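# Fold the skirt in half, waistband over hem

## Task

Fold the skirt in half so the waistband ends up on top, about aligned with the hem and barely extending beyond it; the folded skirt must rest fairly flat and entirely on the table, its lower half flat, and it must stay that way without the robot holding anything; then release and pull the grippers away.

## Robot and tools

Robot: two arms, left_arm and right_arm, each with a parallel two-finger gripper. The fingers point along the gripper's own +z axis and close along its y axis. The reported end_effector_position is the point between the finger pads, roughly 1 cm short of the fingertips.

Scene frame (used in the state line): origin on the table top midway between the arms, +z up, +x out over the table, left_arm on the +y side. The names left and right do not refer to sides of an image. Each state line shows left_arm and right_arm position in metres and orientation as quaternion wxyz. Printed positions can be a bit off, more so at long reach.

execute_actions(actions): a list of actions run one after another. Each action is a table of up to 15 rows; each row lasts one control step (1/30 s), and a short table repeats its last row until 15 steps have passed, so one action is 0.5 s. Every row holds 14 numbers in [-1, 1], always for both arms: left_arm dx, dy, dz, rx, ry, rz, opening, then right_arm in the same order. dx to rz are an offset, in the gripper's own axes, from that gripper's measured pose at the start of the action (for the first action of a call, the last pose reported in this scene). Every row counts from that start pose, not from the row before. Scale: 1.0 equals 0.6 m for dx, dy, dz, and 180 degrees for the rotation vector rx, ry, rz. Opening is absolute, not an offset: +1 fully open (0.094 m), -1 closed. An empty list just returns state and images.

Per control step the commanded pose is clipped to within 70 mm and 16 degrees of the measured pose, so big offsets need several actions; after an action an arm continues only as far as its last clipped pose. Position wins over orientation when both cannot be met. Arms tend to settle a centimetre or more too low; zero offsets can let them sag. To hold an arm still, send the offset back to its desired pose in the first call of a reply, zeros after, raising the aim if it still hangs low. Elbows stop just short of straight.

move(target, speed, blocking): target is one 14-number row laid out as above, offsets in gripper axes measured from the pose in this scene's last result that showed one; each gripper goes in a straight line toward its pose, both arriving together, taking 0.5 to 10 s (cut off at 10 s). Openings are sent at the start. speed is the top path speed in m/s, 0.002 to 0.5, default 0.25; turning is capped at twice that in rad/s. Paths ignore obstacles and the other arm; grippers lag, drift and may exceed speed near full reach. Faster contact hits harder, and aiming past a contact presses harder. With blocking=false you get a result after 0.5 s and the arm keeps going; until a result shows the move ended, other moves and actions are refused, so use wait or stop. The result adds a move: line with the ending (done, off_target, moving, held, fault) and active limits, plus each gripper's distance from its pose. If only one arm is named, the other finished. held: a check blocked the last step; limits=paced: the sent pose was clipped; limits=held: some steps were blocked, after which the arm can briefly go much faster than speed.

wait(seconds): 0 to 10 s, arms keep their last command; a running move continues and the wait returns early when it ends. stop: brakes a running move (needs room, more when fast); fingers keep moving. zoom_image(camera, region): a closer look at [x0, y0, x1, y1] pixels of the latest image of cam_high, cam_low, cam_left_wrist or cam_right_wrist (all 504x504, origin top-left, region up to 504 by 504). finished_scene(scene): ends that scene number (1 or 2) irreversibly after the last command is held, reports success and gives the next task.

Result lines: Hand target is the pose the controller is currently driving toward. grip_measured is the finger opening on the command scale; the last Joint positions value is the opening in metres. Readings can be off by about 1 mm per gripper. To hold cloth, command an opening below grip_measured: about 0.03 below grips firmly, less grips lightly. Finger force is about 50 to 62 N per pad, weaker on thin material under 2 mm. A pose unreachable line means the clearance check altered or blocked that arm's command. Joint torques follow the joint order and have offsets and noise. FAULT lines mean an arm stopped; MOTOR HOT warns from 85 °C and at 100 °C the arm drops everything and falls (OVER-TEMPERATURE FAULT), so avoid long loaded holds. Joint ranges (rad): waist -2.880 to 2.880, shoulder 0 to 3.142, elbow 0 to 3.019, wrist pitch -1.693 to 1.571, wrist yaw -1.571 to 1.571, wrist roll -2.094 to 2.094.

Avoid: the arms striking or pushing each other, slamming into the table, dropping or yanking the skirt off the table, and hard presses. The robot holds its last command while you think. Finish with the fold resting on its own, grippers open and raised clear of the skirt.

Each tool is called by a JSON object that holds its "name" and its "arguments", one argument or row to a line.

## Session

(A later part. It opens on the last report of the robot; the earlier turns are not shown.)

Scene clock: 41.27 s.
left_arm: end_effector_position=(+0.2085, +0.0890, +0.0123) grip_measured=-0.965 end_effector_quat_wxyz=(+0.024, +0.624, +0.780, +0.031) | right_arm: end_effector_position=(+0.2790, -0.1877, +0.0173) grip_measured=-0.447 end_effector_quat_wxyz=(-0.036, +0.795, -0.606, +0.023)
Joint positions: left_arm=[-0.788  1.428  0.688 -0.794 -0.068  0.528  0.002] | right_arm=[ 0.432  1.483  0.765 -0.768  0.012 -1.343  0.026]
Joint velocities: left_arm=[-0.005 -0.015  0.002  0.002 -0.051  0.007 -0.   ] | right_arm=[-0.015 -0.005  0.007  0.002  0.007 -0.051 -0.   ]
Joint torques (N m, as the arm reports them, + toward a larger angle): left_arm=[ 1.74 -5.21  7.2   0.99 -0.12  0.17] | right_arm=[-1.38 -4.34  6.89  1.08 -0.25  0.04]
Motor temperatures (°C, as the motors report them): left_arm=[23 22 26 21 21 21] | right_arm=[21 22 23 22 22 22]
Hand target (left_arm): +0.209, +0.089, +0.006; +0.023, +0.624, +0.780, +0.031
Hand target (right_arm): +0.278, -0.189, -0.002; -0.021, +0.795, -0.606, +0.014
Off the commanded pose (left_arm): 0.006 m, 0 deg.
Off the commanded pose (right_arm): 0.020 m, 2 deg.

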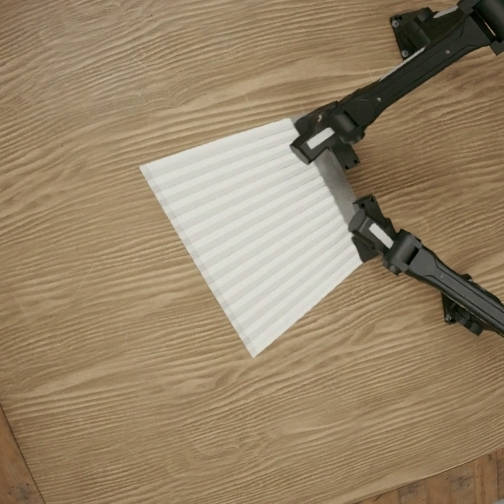

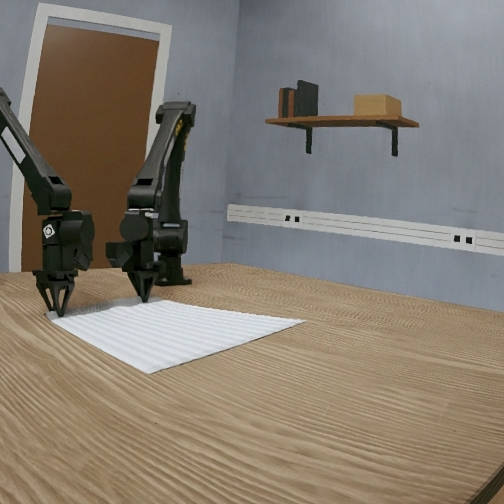

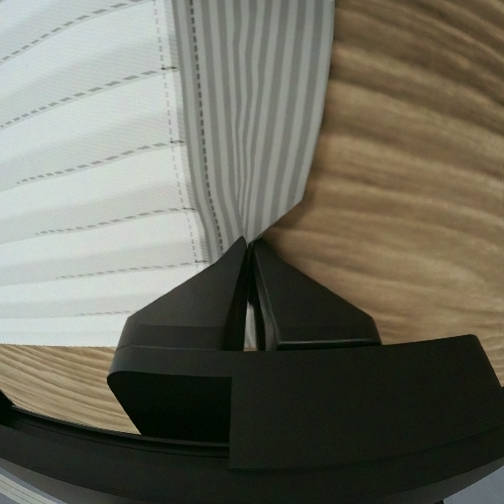

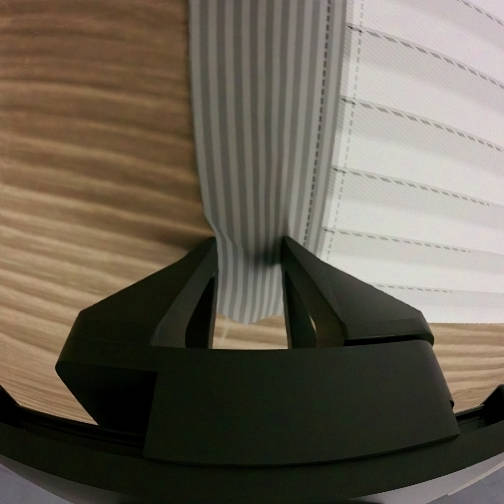

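{"name": "execute_actions", "arguments": {
  "actions": [
    [[0,0,0.01,0,0,0,-1,0,-0.01,0.035,-0.025,0,0,-0.75]],
    [[0,0,0,0,0,0,-1,0,-0.01,0.035,-0.02,0,0,-1]]
  ]
}}

{"name": "move", "arguments": {
  "target": [-0.035,0.08,-0.2,0.025,0,0,-1,-0.005,-0.09,-0.2,-0.02,0,0,-1],
  "speed": 0.1
}}

Scene clock: 44.77 s.
left_arm: end_effector_position=(+0.2087, +0.0888, +0.0127) grip_measured=-0.965 end_effector_quat_wxyz=(+0.024, +0.624, +0.780, +0.031) | right_arm: end_effector_position=(+0.2907, -0.1819, +0.0182) grip_measured=-0.958 end_effector_quat_wxyz=(-0.018, +0.793, -0.609, +0.007)
Joint positions: left_arm=[-0.788  1.426  0.688 -0.794 -0.068  0.528  0.002] | right_arm=[ 0.424  1.538  0.833 -0.828 -0.002 -1.343  0.002]
Joint velocities: left_arm=[-0.005 -0.005 -0.007 -0.007  0.022 -0.007 -0.001] | right_arm=[-0.015  0.024 -0.012  0.002 -0.022 -0.095 -0.001]
Joint torques (N m, as the arm reports them, + toward a larger angle): left_arm=[ 1.69 -5.99  7.74  0.3  -0.13  0.15] | right_arm=[-1.36 -5.42  7.98  0.63 -0.33 -0.04]
Motor temperatures (°C, as the motors report them): left_arm=[23 22 26 21 21 21] | right_arm=[21 22 23 22 22 22]
Hand target (left_arm): +0.209, +0.089, +0.012; +0.024, +0.624, +0.780, +0.031
Hand target (right_arm): +0.292, -0.183, -0.002; +0.000, +0.794, -0.608, -0.005
Off the commanded pose (left_arm): 0.000 m, 0 deg.
Off the commanded pose (right_arm): 0.021 m, 3 deg.

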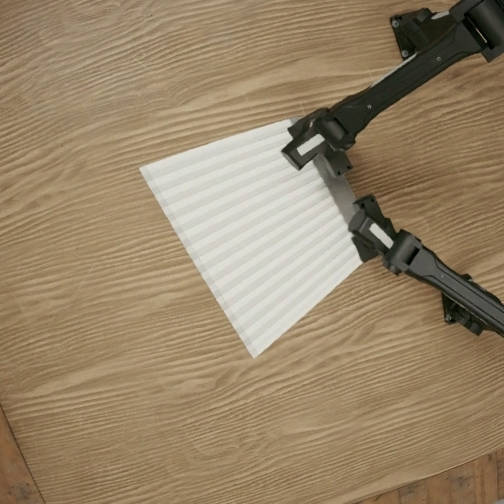

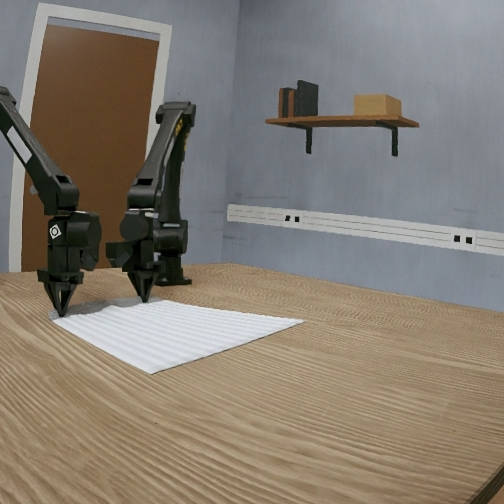

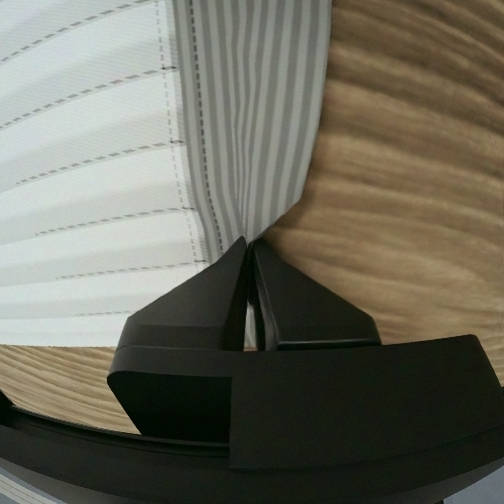

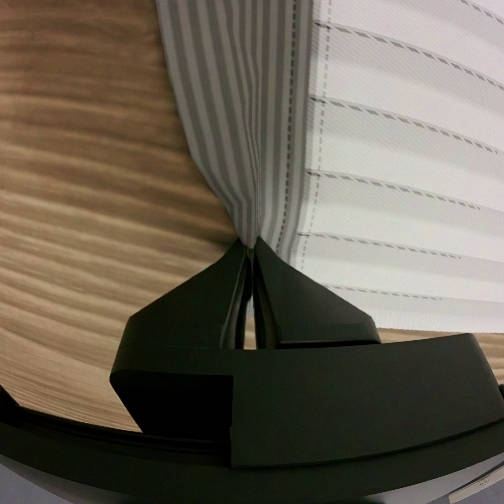

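Scene clock: 46.43 s.
left_arm: end_effector_position=(+0.2319, +0.0879, +0.1078) grip_measured=-0.965 end_effector_quat_wxyz=(-0.033, +0.625, +0.780, +0.005) | right_arm: end_effector_position=(+0.3162, -0.1714, +0.1190) grip_measured=-0.958 end_effector_quat_wxyz=(+0.032, +0.792, -0.610, -0.021)
Joint positions: left_arm=[-0.709  1.375  0.937 -1.199 -0.006  0.608  0.002] | right_arm=[ 0.413  1.522  1.125 -1.248 -0.012 -1.351  0.002]
Joint velocities: left_arm=[-0.015 -0.005  0.002 -0.022 -0.037  0.066 -0.   ] | right_arm=[ 0.005 -0.005 -0.027 -0.017 -0.022 -0.007  0.002]
Joint torques (N m, as the arm reports them, + toward a larger angle): left_arm=[ 2.71 -8.4  14.25 -0.46  0.19  0.26] | right_arm=[ -2.57 -13.26  12.6   -0.55  -0.14  -0.11]
Motor temperatures (°C, as the motors report them): left_arm=[23 22 27 21 21 21] | right_arm=[21 22 24 22 22 22]
Hand target (left_arm): +0.249, +0.078, +0.137; +0.000, +0.625, +0.781, +0.000
Hand target (right_arm): +0.335, -0.167, +0.141; +0.007, +0.793, -0.609, -0.011
Off the commanded pose (left_arm): 0.036 m, 4 deg.
Off the commanded pose (right_arm): 0.031 m, 3 deg.
move: off_target (left_arm, right_arm)

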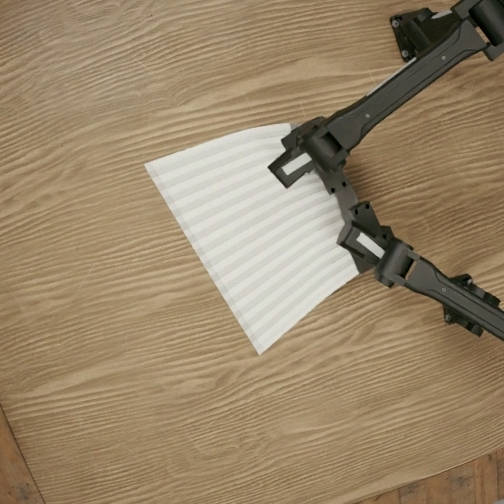

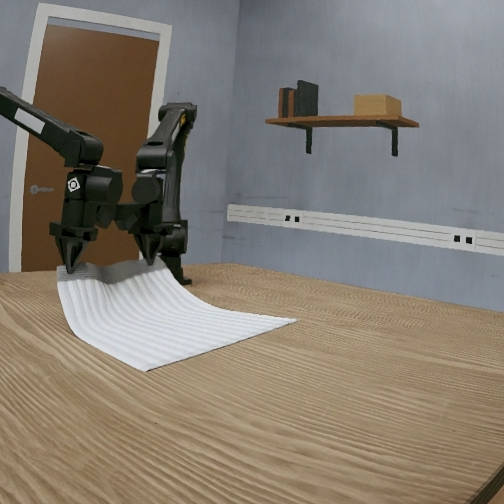

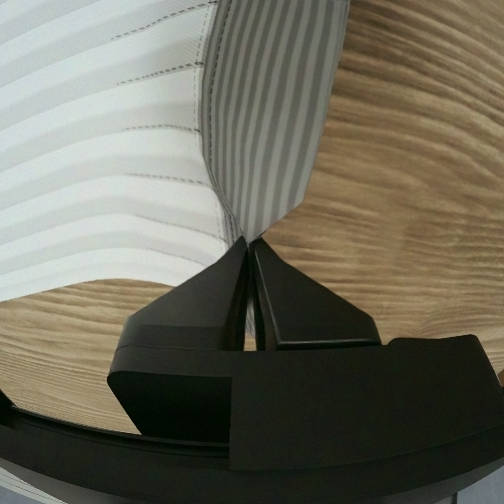

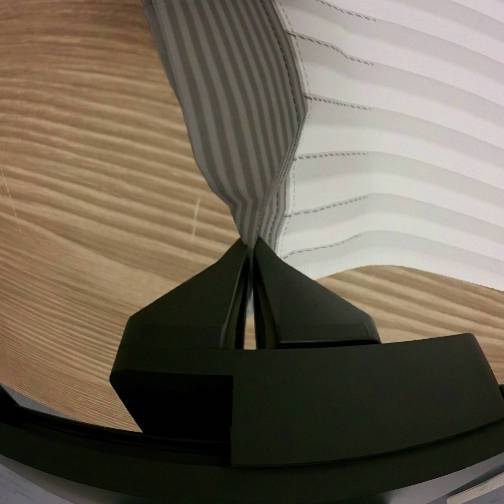

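{"name": "move", "arguments": {
  "target": [0.03,0.26,-0.13,0.07,-0.02,0,-1,0,-0.24,-0.13,-0.06,0,0,-1],
  "speed": 0.15
}}

{"name": "move", "arguments": {
  "target": [0.01,0.2,-0.04,0.06,0,0,-1,0,-0.2,-0.04,-0.06,0,0,-1],
  "speed": 0.15
}}

Scene clock: 50.43 s.
left_arm: end_effector_position=(+0.3654, +0.1389, +0.1694) grip_measured=-0.965 end_effector_quat_wxyz=(-0.089, +0.615, +0.777, -0.102) | right_arm: end_effector_position=(+0.4410, -0.1332, +0.1697) grip_measured=-0.958 end_effector_quat_wxyz=(+0.109, +0.783, -0.607, -0.075)
Joint positions: left_arm=[-0.345  1.635  1.377 -1.545  0.144  0.976  0.002] | right_arm=[ 0.363  1.934  1.794 -1.695 -0.031 -1.399  0.002]
Joint velocities: left_arm=[-0.015 -0.005 -0.002  0.017 -0.051  0.007 -0.   ] | right_arm=[-0.015 -0.005  0.002  0.007  0.007 -0.022  0.   ]
Joint torques (N m, as the arm reports them, + toward a larger angle): left_arm=[ 2.21 -9.39 14.78 -0.83  0.19  0.29] | right_arm=[ -1.7  -17.21  13.2   -0.89  -0.17  -0.18]
Motor temperatures (°C, as the motors report them): left_arm=[23 22 28 21 21 21] | right_arm=[21 22 25 22 22 22]
Hand target (left_arm): +0.382, +0.136, +0.183; -0.076, +0.617, +0.776, -0.101
Hand target (right_arm): +0.457, -0.132, +0.186; +0.090, +0.786, -0.607, -0.067
Off the commanded pose (left_arm): 0.022 m, 1 deg.
Off the commanded pose (right_arm): 0.025 m, 1 deg.
joint sent to its limit (right arm) — the command would take joint 4 (wrist pitch) past its lower limit, so that joint was sent only as far as its limit.
move: off_target (left_arm, right_arm)

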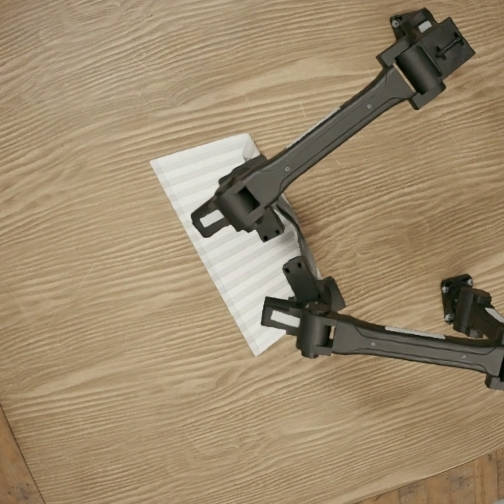

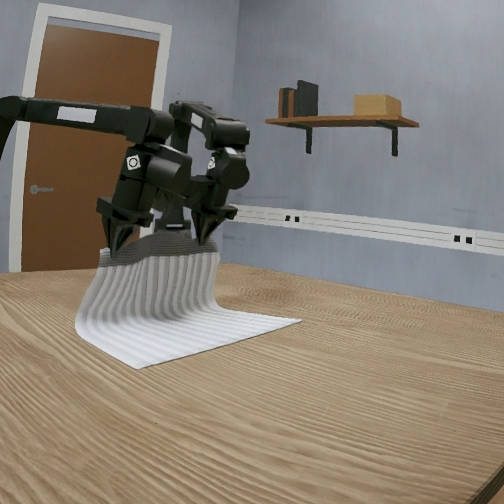

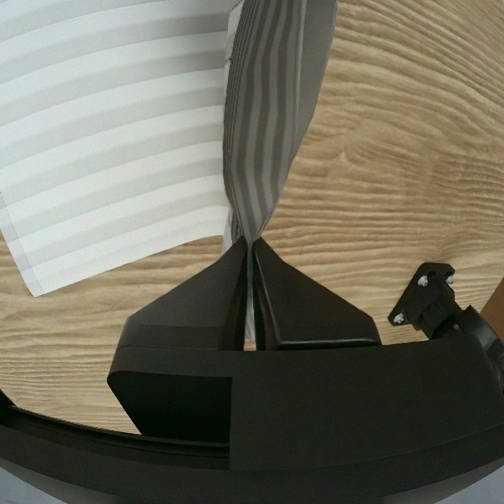

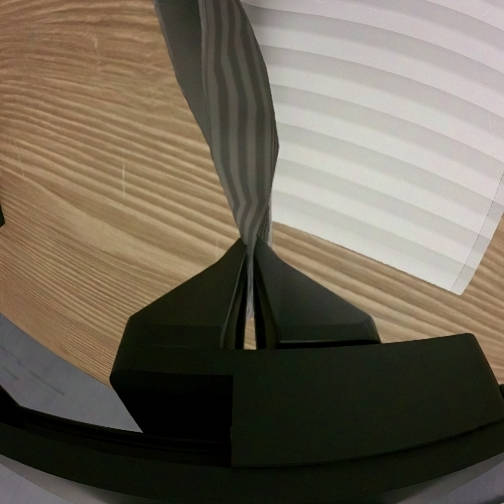

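Scene clock: 51.70 s.
left_arm: end_effector_position=(+0.4650, +0.1725, +0.1506) grip_measured=-0.965 end_effector_quat_wxyz=(-0.109, +0.603, +0.775, -0.154) | right_arm: end_effector_position=(+0.5403, -0.1025, +0.1446) grip_measured=-0.958 end_effector_quat_wxyz=(+0.060, +0.782, -0.617, -0.061)
Joint positions: left_arm=[-0.197  1.918  1.698 -1.684  0.187  1.122  0.002] | right_arm=[ 0.337  2.185  2.148 -1.698 -0.049 -1.407  0.002]
Joint velocities: left_arm=[-0.005 -0.005 -0.012  0.007 -0.037  0.022  0.001] | right_arm=[ 0.005  0.005 -0.002  0.002  0.007  0.066 -0.001]
Joint torques (N m, as the arm reports them, + toward a larger angle): left_arm=[  2.34 -12.44  14.85  -1.     0.28   0.31] | right_arm=[ -2.33 -20.87  13.61  -0.42  -0.25  -0.17]
Motor temperatures (°C, as the motors report them): left_arm=[23 22 28 21 21 21] | right_arm=[21 22 25 22 22 22]
Hand target (left_arm): +0.482, +0.173, +0.161; -0.096, +0.605, +0.775, -0.152
Hand target (right_arm): +0.556, -0.102, +0.161; +0.038, +0.785, -0.616, -0.051
Off the commanded pose (left_arm): 0.020 m, 5 deg.
Off the commanded pose (right_arm): 0.025 m, 16 deg; orientation clipped at the last step of the last action.
joint sent to its limit (left arm) — the command would take joint 4 (wrist pitch) past its lower limit, so that joint was sent only as far as its limit.
joint sent to its limit (right arm) — the command would take joint 4 (wrist pitch) past its lower limit, so that joint was sent only as far as its limit.
move: off_target (left_arm, right_arm); limits=paced

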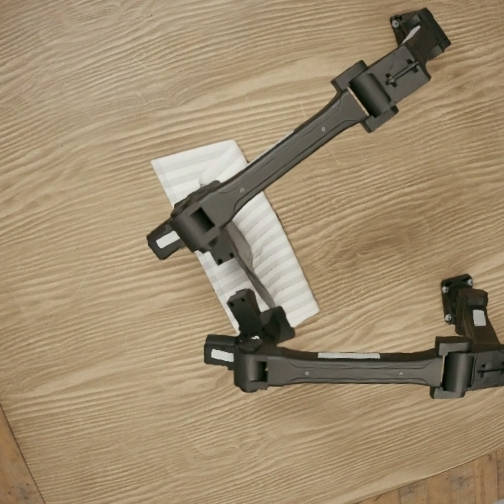

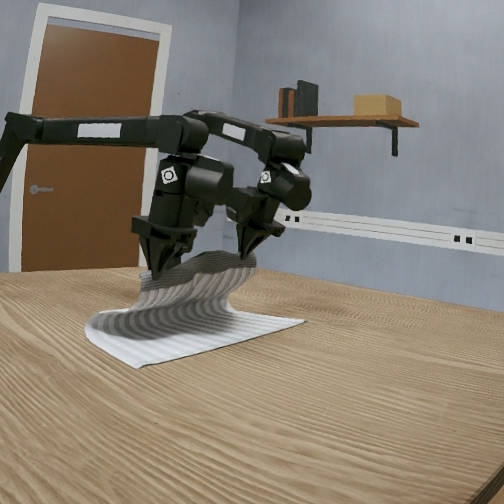

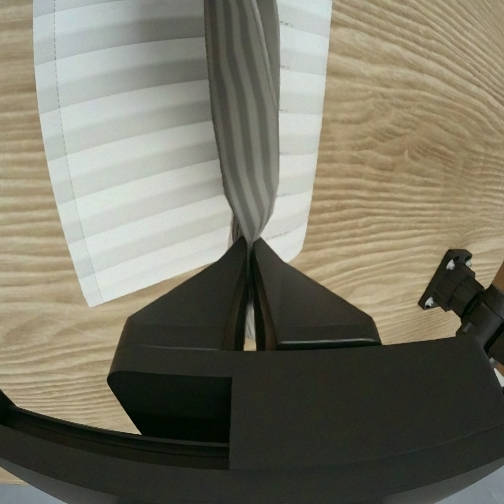

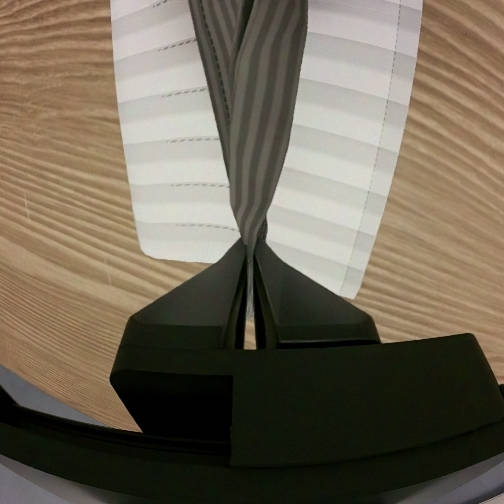

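{"name": "move", "arguments": {
  "target": [0,0.164,0.096,0.02,0,0,-1,0,-0.14,0.115,-0.03,0,0,-1],
  "speed": 0.1
}}

Scene clock: 55.13 s.
left_arm: end_effector_position=(+0.5101, +0.1881, +0.0540) grip_measured=-0.965 end_effector_quat_wxyz=(-0.154, +0.593, +0.768, -0.187) | right_arm: end_effector_position=(+0.5924, -0.0825, +0.0531) grip_measured=-0.958 end_effector_quat_wxyz=(+0.069, +0.779, -0.619, -0.071)
Joint positions: left_arm=[-0.15   2.182  1.835 -1.679  0.187  1.174  0.002] | right_arm=[ 0.332  2.456  2.394 -1.699 -0.058 -1.408  0.002]
Joint velocities: left_arm=[ 0.005  0.005  0.007 -0.012 -0.022 -0.066 -0.   ] | right_arm=[-0.015 -0.005 -0.002 -0.002 -0.037 -0.051  0.001]
Joint torques (N m, as the arm reports them, + toward a larger angle): left_arm=[  2.39 -15.27  14.11  -0.29   0.3    0.34] | right_arm=[ -1.99 -22.62  13.2   -0.56  -0.31  -0.12]
Motor temperatures (°C, as the motors report them): left_arm=[23 23 28 21 21 21] | right_arm=[21 22 26 22 22 22]
Hand target (left_arm): +0.533, +0.189, +0.062; -0.128, +0.599, +0.770, -0.178
Hand target (right_arm): +0.607, -0.085, +0.062; +0.052, +0.781, -0.619, -0.064
Off the commanded pose (left_arm): 0.024 m, 3 deg.
Off the commanded pose (right_arm): 0.019 m, 4 deg.
joint sent to its limit (right arm) — the command would take joint 4 (wrist pitch) past its lower limit, so that joint was sent only as far as its limit.
move: off_target (left_arm, right_arm)

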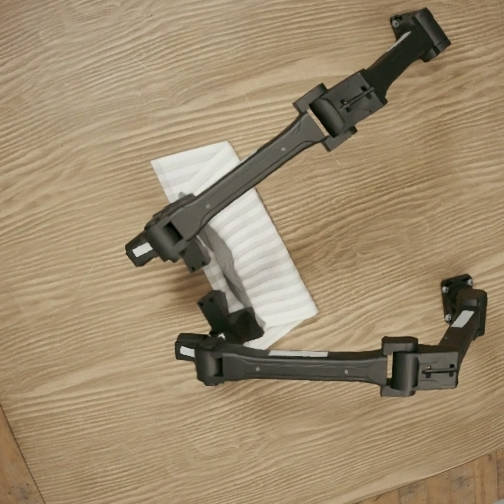

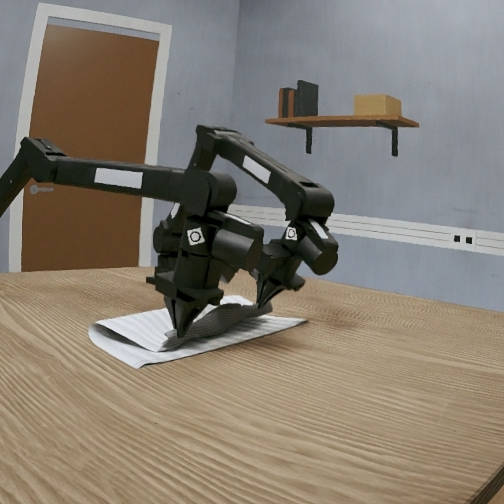

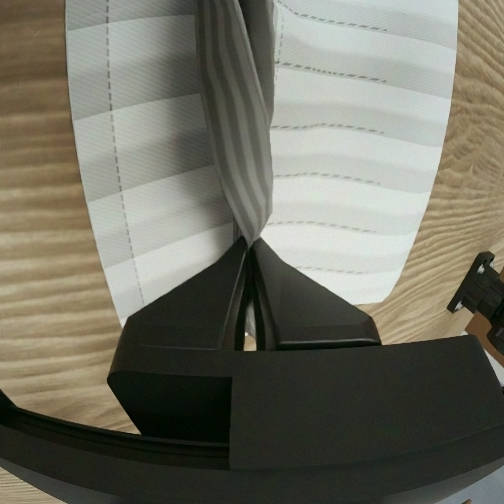

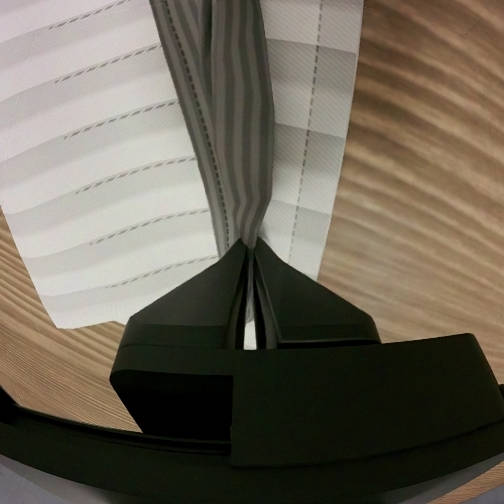

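{"name": "move", "arguments": {
  "target": [0,0.065,-0.035,0,0,0,-1,0,-0.02,-0.018,0,0,0,-1],
  "speed": 0.08
}}

{"name": "execute_actions", "arguments": {
  "actions": [
    [[0,0.035,-0.03,0,0,0,-0.5,0,-0.03,-0.02,0,0,0,-0.5]],
    [[0,0.055,-0.05,0,0,0,-0.1,0,-0.05,-0.035,0,0,0,-0.1]]
  ]
}}

Scene clock: 58.13 s.
left_arm: end_effector_position=(+0.5343, +0.1939, +0.0497) grip_measured=-0.965 end_effector_quat_wxyz=(-0.143, +0.593, +0.772, -0.179) | right_arm: end_effector_position=(+0.5925, -0.0827, +0.0530) grip_measured=-0.958 end_effector_quat_wxyz=(+0.069, +0.780, -0.619, -0.070)
Joint positions: left_arm=[-0.135  2.23   1.916 -1.687  0.18   1.181  0.002] | right_arm=[ 0.332  2.456  2.394 -1.699 -0.056 -1.408  0.002]
Joint velocities: left_arm=[-0.005  0.005  0.002 -0.007  0.022 -0.022 -0.001] | right_arm=[ 0.005  0.005  0.007 -0.007  0.007 -0.037 -0.   ]
Joint torques (N m, as the arm reports them, + toward a larger angle): left_arm=[  2.85 -15.13  14.42  -1.04  -0.07   0.33] | right_arm=[ -1.38 -22.13  13.19  -0.52  -0.16   0.01]
Motor temperatures (°C, as the motors report them): left_arm=[23 23 29 21 21 21] | right_arm=[21 23 26 22 22 22]
Hand target (left_arm): +0.552, +0.199, +0.054; -0.132, +0.595, +0.774, -0.174
Hand target (right_arm): +0.605, -0.080, +0.061; +0.054, +0.780, -0.620, -0.063
Off the commanded pose (left_arm): 0.020 m, 2 deg.
Off the commanded pose (right_arm): 0.016 m, 0 deg.
joint sent to its limit (left arm) — the command would take joint 4 (wrist pitch) past its lower limit, so that joint was sent only as far as its limit.
joint sent to its limit (right arm) — the command would take joint 4 (wrist pitch) past its lower limit, so that joint was sent only as far as its limit.
move: off_target (left_arm, right_arm)

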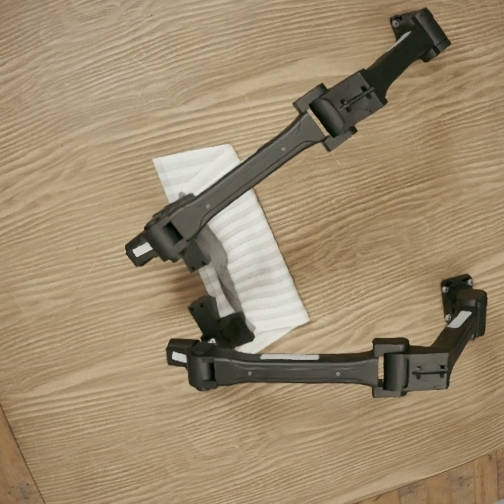

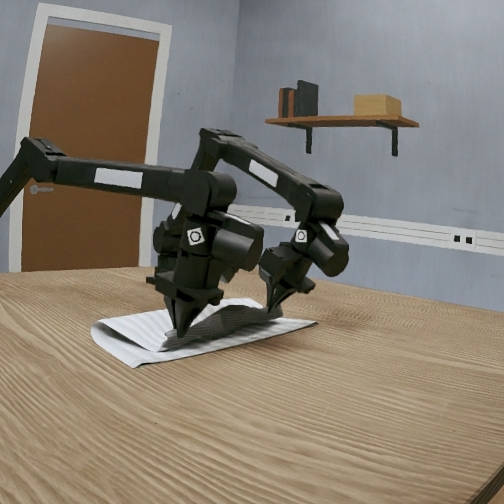

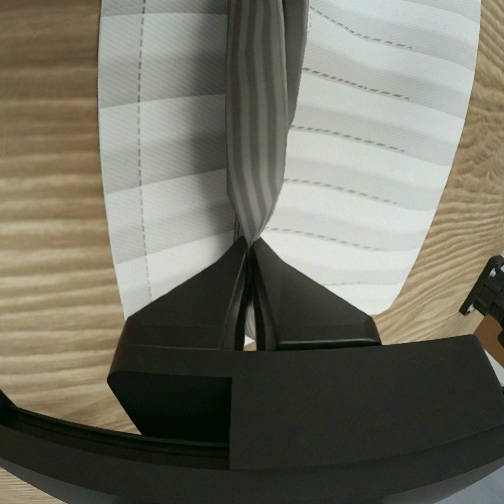

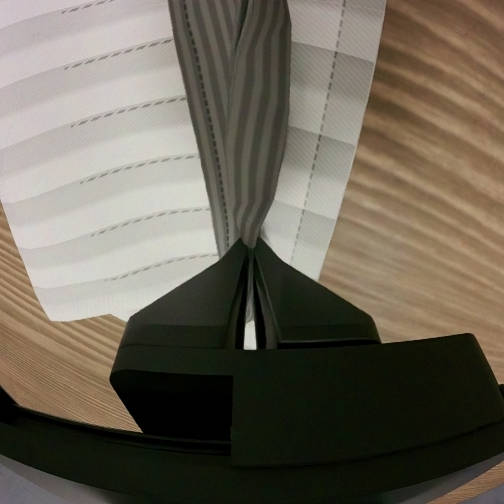

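Scene clock: 59.13 s.
left_arm: end_effector_position=(+0.5680, +0.1986, +0.0636) grip_measured=-0.102 end_effector_quat_wxyz=(-0.111, +0.595, +0.779, -0.161) | right_arm: end_effector_position=(+0.6121, -0.0745, +0.0537) grip_measured=-0.102 end_effector_quat_wxyz=(+0.048, +0.782, -0.619, -0.059)
Joint positions: left_arm=[-0.119  2.257  2.023 -1.69   0.174  1.182  0.042] | right_arm=[ 0.332  2.506  2.495 -1.702 -0.056 -1.408  0.042]
Joint velocities: left_arm=[-0.005  0.005  0.012  0.002 -0.007  0.022  0.001] | right_arm=[ 0.005 -0.005 -0.002 -0.002  0.022  0.007  0.   ]
Joint torques (N m, as the arm reports them, + toward a larger angle): left_arm=[  2.73 -15.52  14.25  -0.79  -0.07   0.31] | right_arm=[ -2.13 -22.75  13.67  -0.3   -0.18  -0.01]
Motor temperatures (°C, as the motors report them): left_arm=[23 23 29 21 21 21] | right_arm=[21 23 26 22 22 22]
Hand target (left_arm): +0.583, +0.205, +0.066; -0.101, +0.596, +0.781, -0.156
Hand target (right_arm): +0.627, -0.074, +0.065; +0.029, +0.782, -0.621, -0.048
Off the commanded pose (left_arm): 0.017 m, 3 deg.
Off the commanded pose (right_arm): 0.020 m, 2 deg.
joint sent to its limit (left arm) — the command would take joint 4 (wrist pitch) past its lower limit, so that joint was sent only as far as its limit.
joint sent to its limit (right arm) — the command would take joint 4 (wrist pitch) past its lower limit, so that joint was sent only as far as its limit.

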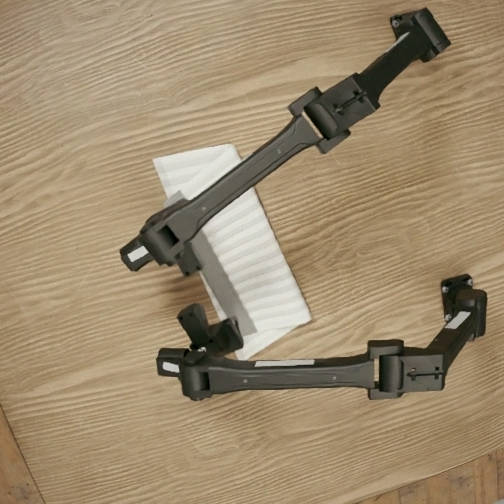

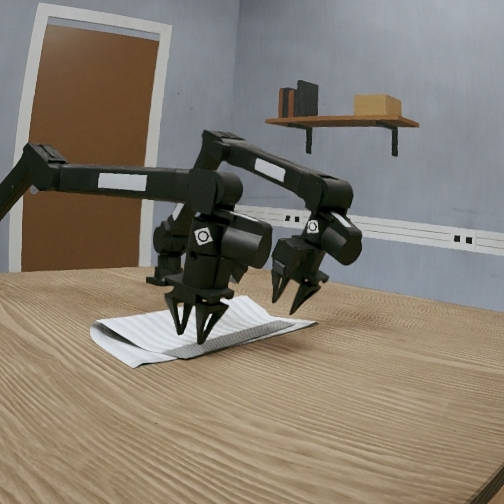

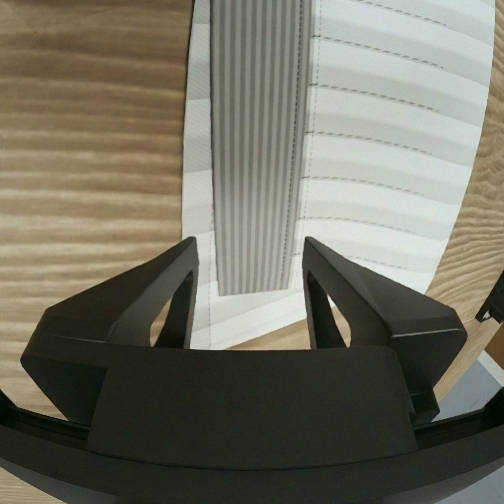

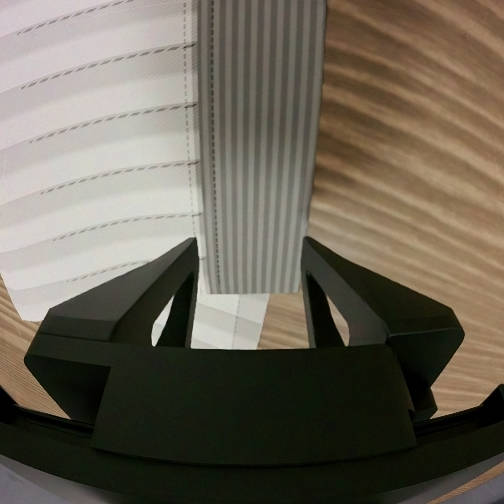

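{"name": "execute_actions", "arguments": {
  "actions": [
    [[0.05,0,-0.08,0,0,0,0,0,-0.03,0.015,0,0,0,0.1]],
    [[0.08,0,-0.06,0,0,0,0,0,-0.025,0.01,0,0,0,0.1]]
  ]
}}

Scene clock: 62.53 s.
left_arm: end_effector_position=(+0.5754, +0.2845, +0.0858) grip_measured=-0.002 end_effector_quat_wxyz=(-0.090, +0.581, +0.795, -0.150) | right_arm: end_effector_position=(+0.6184, -0.0719, +0.0314) grip_measured=+0.098 end_effector_quat_wxyz=(+0.053, +0.781, -0.619, -0.061)
Joint positions: left_arm=[ 0.015  2.207  2.003 -1.69   0.14   1.266  0.047] | right_arm=[ 0.332  2.563  2.546 -1.706 -0.056 -1.408  0.052]
Joint velocities: left_arm=[-0.034 -0.005  0.002 -0.012  0.081  0.051 -0.001] | right_arm=[ 0.015 -0.005  0.002  0.012 -0.081 -0.022 -0.003]
Joint torques (N m, as the arm reports them, + toward a larger angle): left_arm=[  1.37 -19.97   9.06  -0.77  -0.04   0.29] | right_arm=[ -0.87 -21.58  12.88  -0.13  -0.15  -0.04]
Motor temperatures (°C, as the motors report them): left_arm=[23 24 29 21 21 21] | right_arm=[21 24 27 22 22 22]
Hand target (left_arm): +0.573, +0.281, +0.112; -0.078, +0.591, +0.791, -0.141
Hand target (right_arm): +0.628, -0.070, +0.025; +0.045, +0.781, -0.620, -0.057
Off the commanded pose (left_arm): 0.027 m, 1 deg.
Off the commanded pose (right_arm): 0.013 m, 0 deg.
joint sent to its limit (left arm) — the command would take joint 4 (wrist pitch) past its lower limit, so that joint was sent only as far as its limit.
joint sent to its limit (right arm) — the command would take joint 4 (wrist pitch) past its lower limit, so that joint was sent only as far as its limit.

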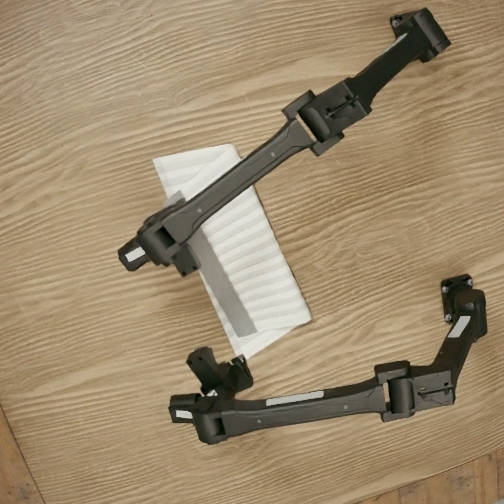

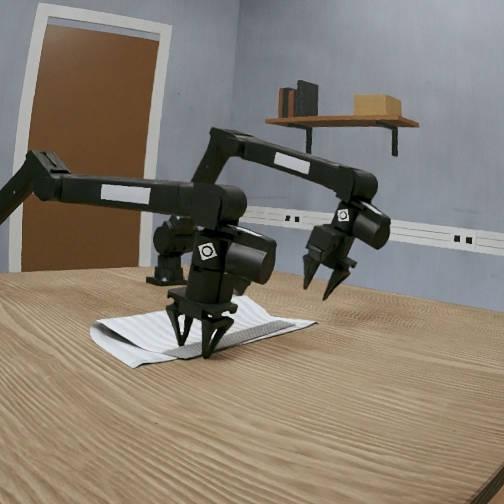

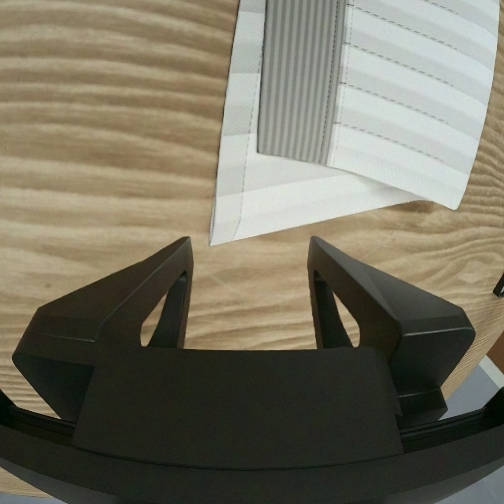

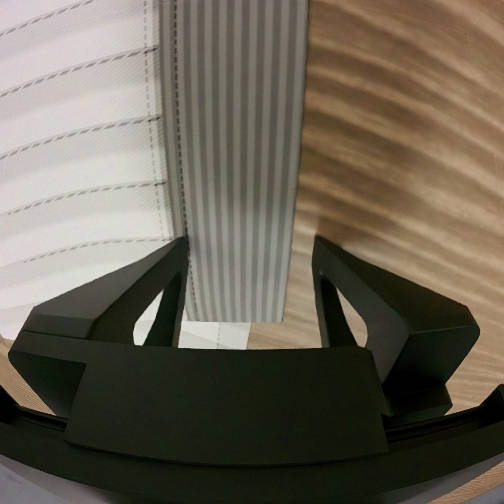

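Close quickly so the outer finger nudges the band in, then reopen.

{"name": "execute_actions", "arguments": {
  "actions": [
    [[0.05,0,-0.05,0,0,0,0,0,-0.01,0.008,0,0,0,-0.8]],
    [[0.05,0,-0.05,0,0,0,0,0,-0.02,-0.04,0,0,0,-0.2]]
  ]
}}

Scene clock: 65.47 s.
left_arm: end_effector_position=(+0.5758, +0.3431, +0.0854) grip_measured=-0.002 end_effector_quat_wxyz=(-0.086, +0.571, +0.803, -0.148) | right_arm: end_effector_position=(+0.6188, -0.0718, +0.0309) grip_measured=-0.202 end_effector_quat_wxyz=(+0.053, +0.781, -0.619, -0.061)
Joint positions: left_arm=[ 0.107  2.207  2.003 -1.69   0.118  1.329  0.047] | right_arm=[ 0.332  2.565  2.548 -1.706 -0.055 -1.408  0.037]
Joint velocities: left_arm=[-0.005  0.005 -0.002 -0.007  0.007 -0.022 -0.002] | right_arm=[-0.015 -0.005 -0.002 -0.002 -0.037  0.022 -0.   ]
Joint torques (N m, as the arm reports them, + toward a larger angle): left_arm=[  2.18 -19.86   9.62  -0.76  -0.08   0.3 ] | right_arm=[ -1.84 -25.82  12.8   -0.18  -0.12  -0.01]
Motor temperatures (°C, as the motors report them): left_arm=[23 25 29 21 21 21] | right_arm=[21 24 27 22 22 22]
Hand target (left_arm): +0.575, +0.346, +0.112; -0.073, +0.577, +0.802, -0.136
Hand target (right_arm): +0.632, -0.070, +0.052; +0.028, +0.782, -0.621, -0.047
Off the commanded pose (left_arm): 0.028 m, 1 deg.
Off the commanded pose (right_arm): 0.026 m, 0 deg.
joint sent to its limit (left arm) — the command would take joint 4 (wrist pitch) past its lower limit, so that joint was sent only as far as its limit.
joint sent to its limit (right arm) — the command would take joint 4 (wrist pitch) past its lower limit, so that joint was sent only as far as its limit.

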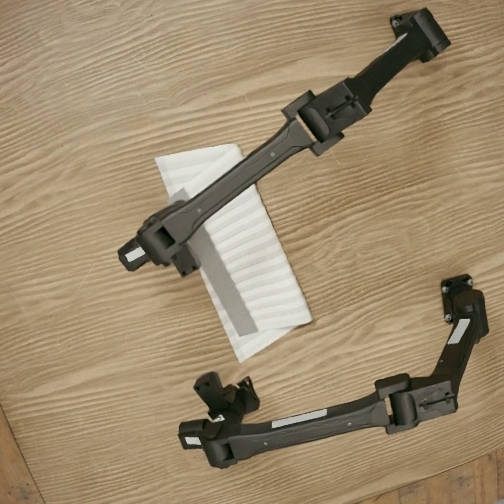

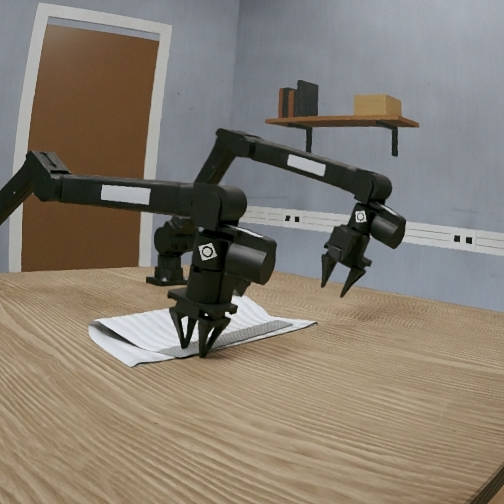

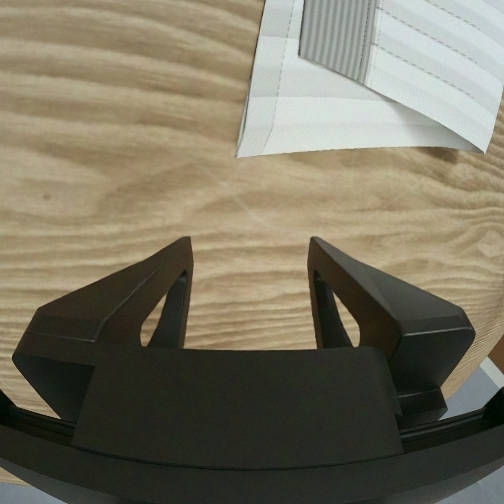

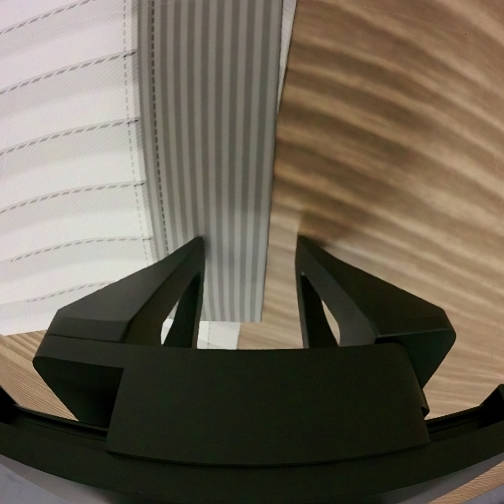

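That helped; one more nudge, then retreat.

{"name": "execute_actions", "arguments": {
  "actions": [
    [[0.05,0,-0.05,0,0,0,0,0,0,0,0,0,0,-0.96]],
    [[0.05,0,-0.05,0,0,0,0,0,-0.02,-0.05,0,0,0,-0.3]],
    [[0,0,-0.08,0,0,0,0,0,0,-0.11,0.03,0,0,-0.3]]
  ]
}}

{"name": "move", "arguments": {
  "target": [0.1,-0.4,-0.15,-0.1,0,0,0,0.3,0.4,-0.3,0.05,0,0,0],
  "speed": 0.3
}}

Scene clock: 69.33 s.
left_arm: end_effector_position=(+0.5706, +0.4010, +0.0867) grip_measured=-0.002 end_effector_quat_wxyz=(-0.081, +0.562, +0.810, -0.145) | right_arm: end_effector_position=(+0.6246, -0.0716, +0.0845) grip_measured=-0.302 end_effector_quat_wxyz=(+0.022, +0.784, -0.620, -0.037)
Joint positions: left_arm=[ 0.198  2.204  2.003 -1.69   0.095  1.392  0.047] | right_arm=[ 0.332  2.488  2.548 -1.706 -0.044 -1.408  0.033]
Joint velocities: left_arm=[ 0.015 -0.005  0.002  0.002 -0.037 -0.066  0.001] | right_arm=[-0.005  0.005 -0.012  0.022 -0.007  0.095  0.   ]
Joint torques (N m, as the arm reports them, + toward a larger angle): left_arm=[  2.19 -20.2   13.41  -0.76   0.01   0.17] | right_arm=[ -0.73 -25.72  10.16  -0.14  -0.14   0.12]
Motor temperatures (°C, as the motors report them): left_arm=[23 25 29 21 20 21] | right_arm=[21 25 28 22 22 22]
Hand target (left_arm): +0.582, +0.407, +0.130; -0.052, +0.564, +0.816, -0.117
Hand target (right_arm): +0.628, -0.071, +0.096; +0.012, +0.783, -0.621, -0.031
Off the commanded pose (left_arm): 0.046 m, 0 deg.
Off the commanded pose (right_arm): 0.013 m, 1 deg.
joint sent to its limit (left arm) — the command would take joint 4 (wrist pitch) past its lower limit, so that joint was sent only as far as its limit.
joint sent to its limit (right arm) — the command would take joint 4 (wrist pitch) past its lower limit, so that joint was sent only as far as its limit.

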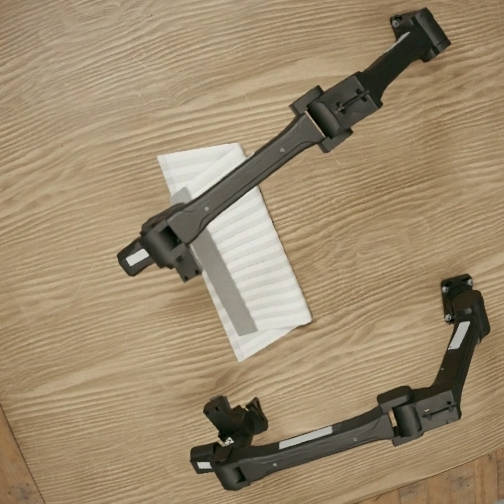

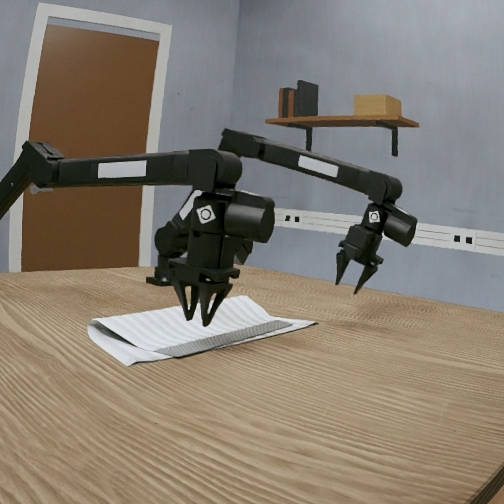

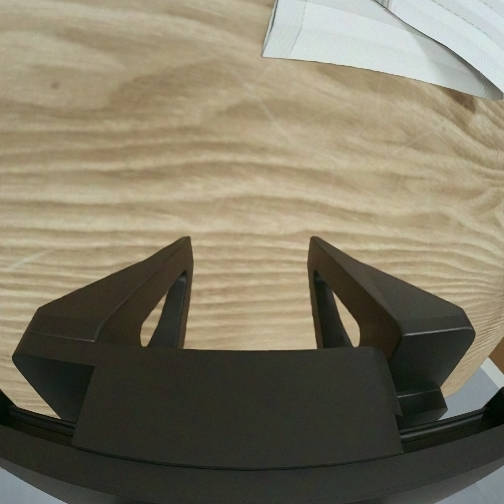

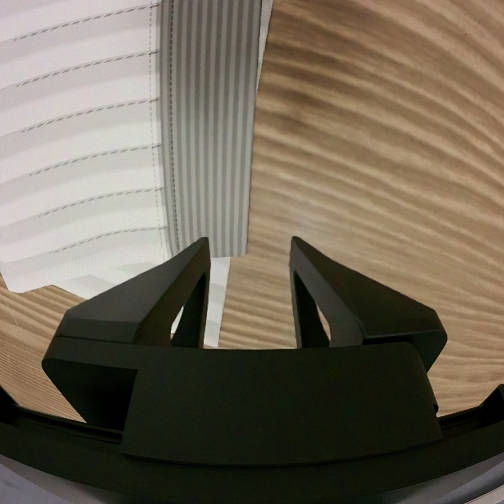

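Scene clock: 71.03 s.
left_arm: end_effector_position=(+0.3637, +0.3844, +0.2480) grip_measured=-0.002 end_effector_quat_wxyz=(+0.011, +0.571, +0.821, -0.016) | right_arm: end_effector_position=(+0.4560, -0.3071, +0.2849) grip_measured=-0.002 end_effector_quat_wxyz=(-0.046, +0.777, -0.627, +0.020)
Joint positions: left_arm=[ 0.217  1.366  1.31  -1.523  0.038  1.398  0.047] | right_arm=[ 0.026  1.59   1.647 -1.534 -0.039 -1.689  0.047]
Joint velocities: left_arm=[-0.005 -0.015 -0.017  0.007 -0.051 -0.066 -0.001] | right_arm=[-0.005  0.005 -0.007  0.007 -0.037  0.022 -0.001]
Joint torques (N m, as the arm reports them, + toward a larger angle): left_arm=[ 2.91 -7.44  9.96  0.12 -0.14  0.26] | right_arm=[ -1.14 -13.19   8.98   0.04  -0.15  -0.11]
Motor temperatures (°C, as the motors report them): left_arm=[23 25 29 21 20 21] | right_arm=[21 25 27 22 22 22]
Hand target (left_arm): +0.362, +0.391, +0.246; +0.008, +0.568, +0.823, -0.017
Hand target (right_arm): +0.453, -0.305, +0.280; -0.040, +0.783, -0.620, +0.012
Off the commanded pose (left_arm): 0.008 m, 1 deg.
Off the commanded pose (right_arm): 0.011 m, 2 deg.
move: off_target (right_arm); limits=paced

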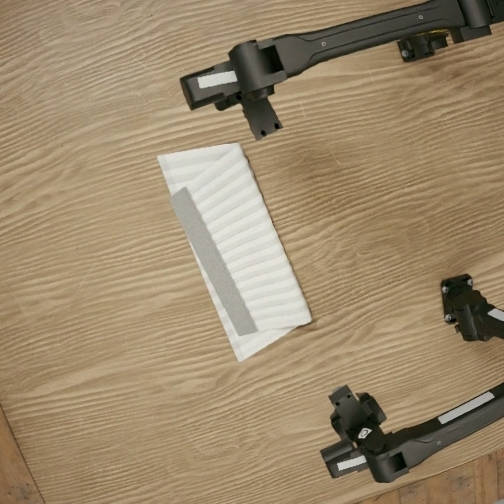

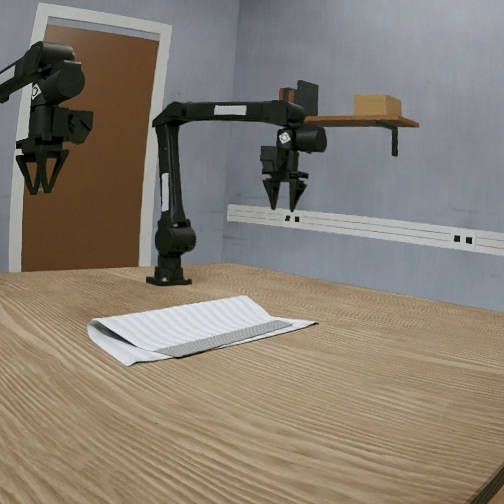

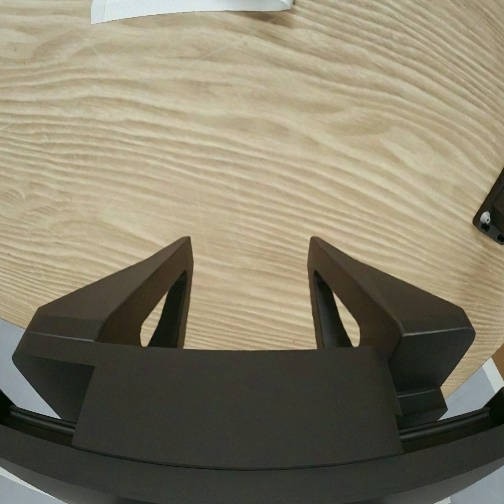

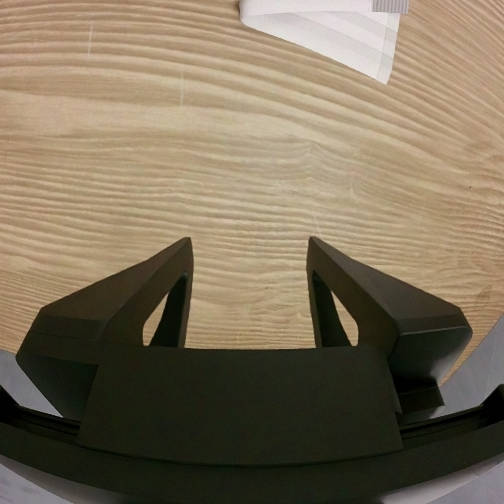

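{"name": "finished_scene", "arguments": {
  "scene": 1
}}

The scene is finished: the task was done.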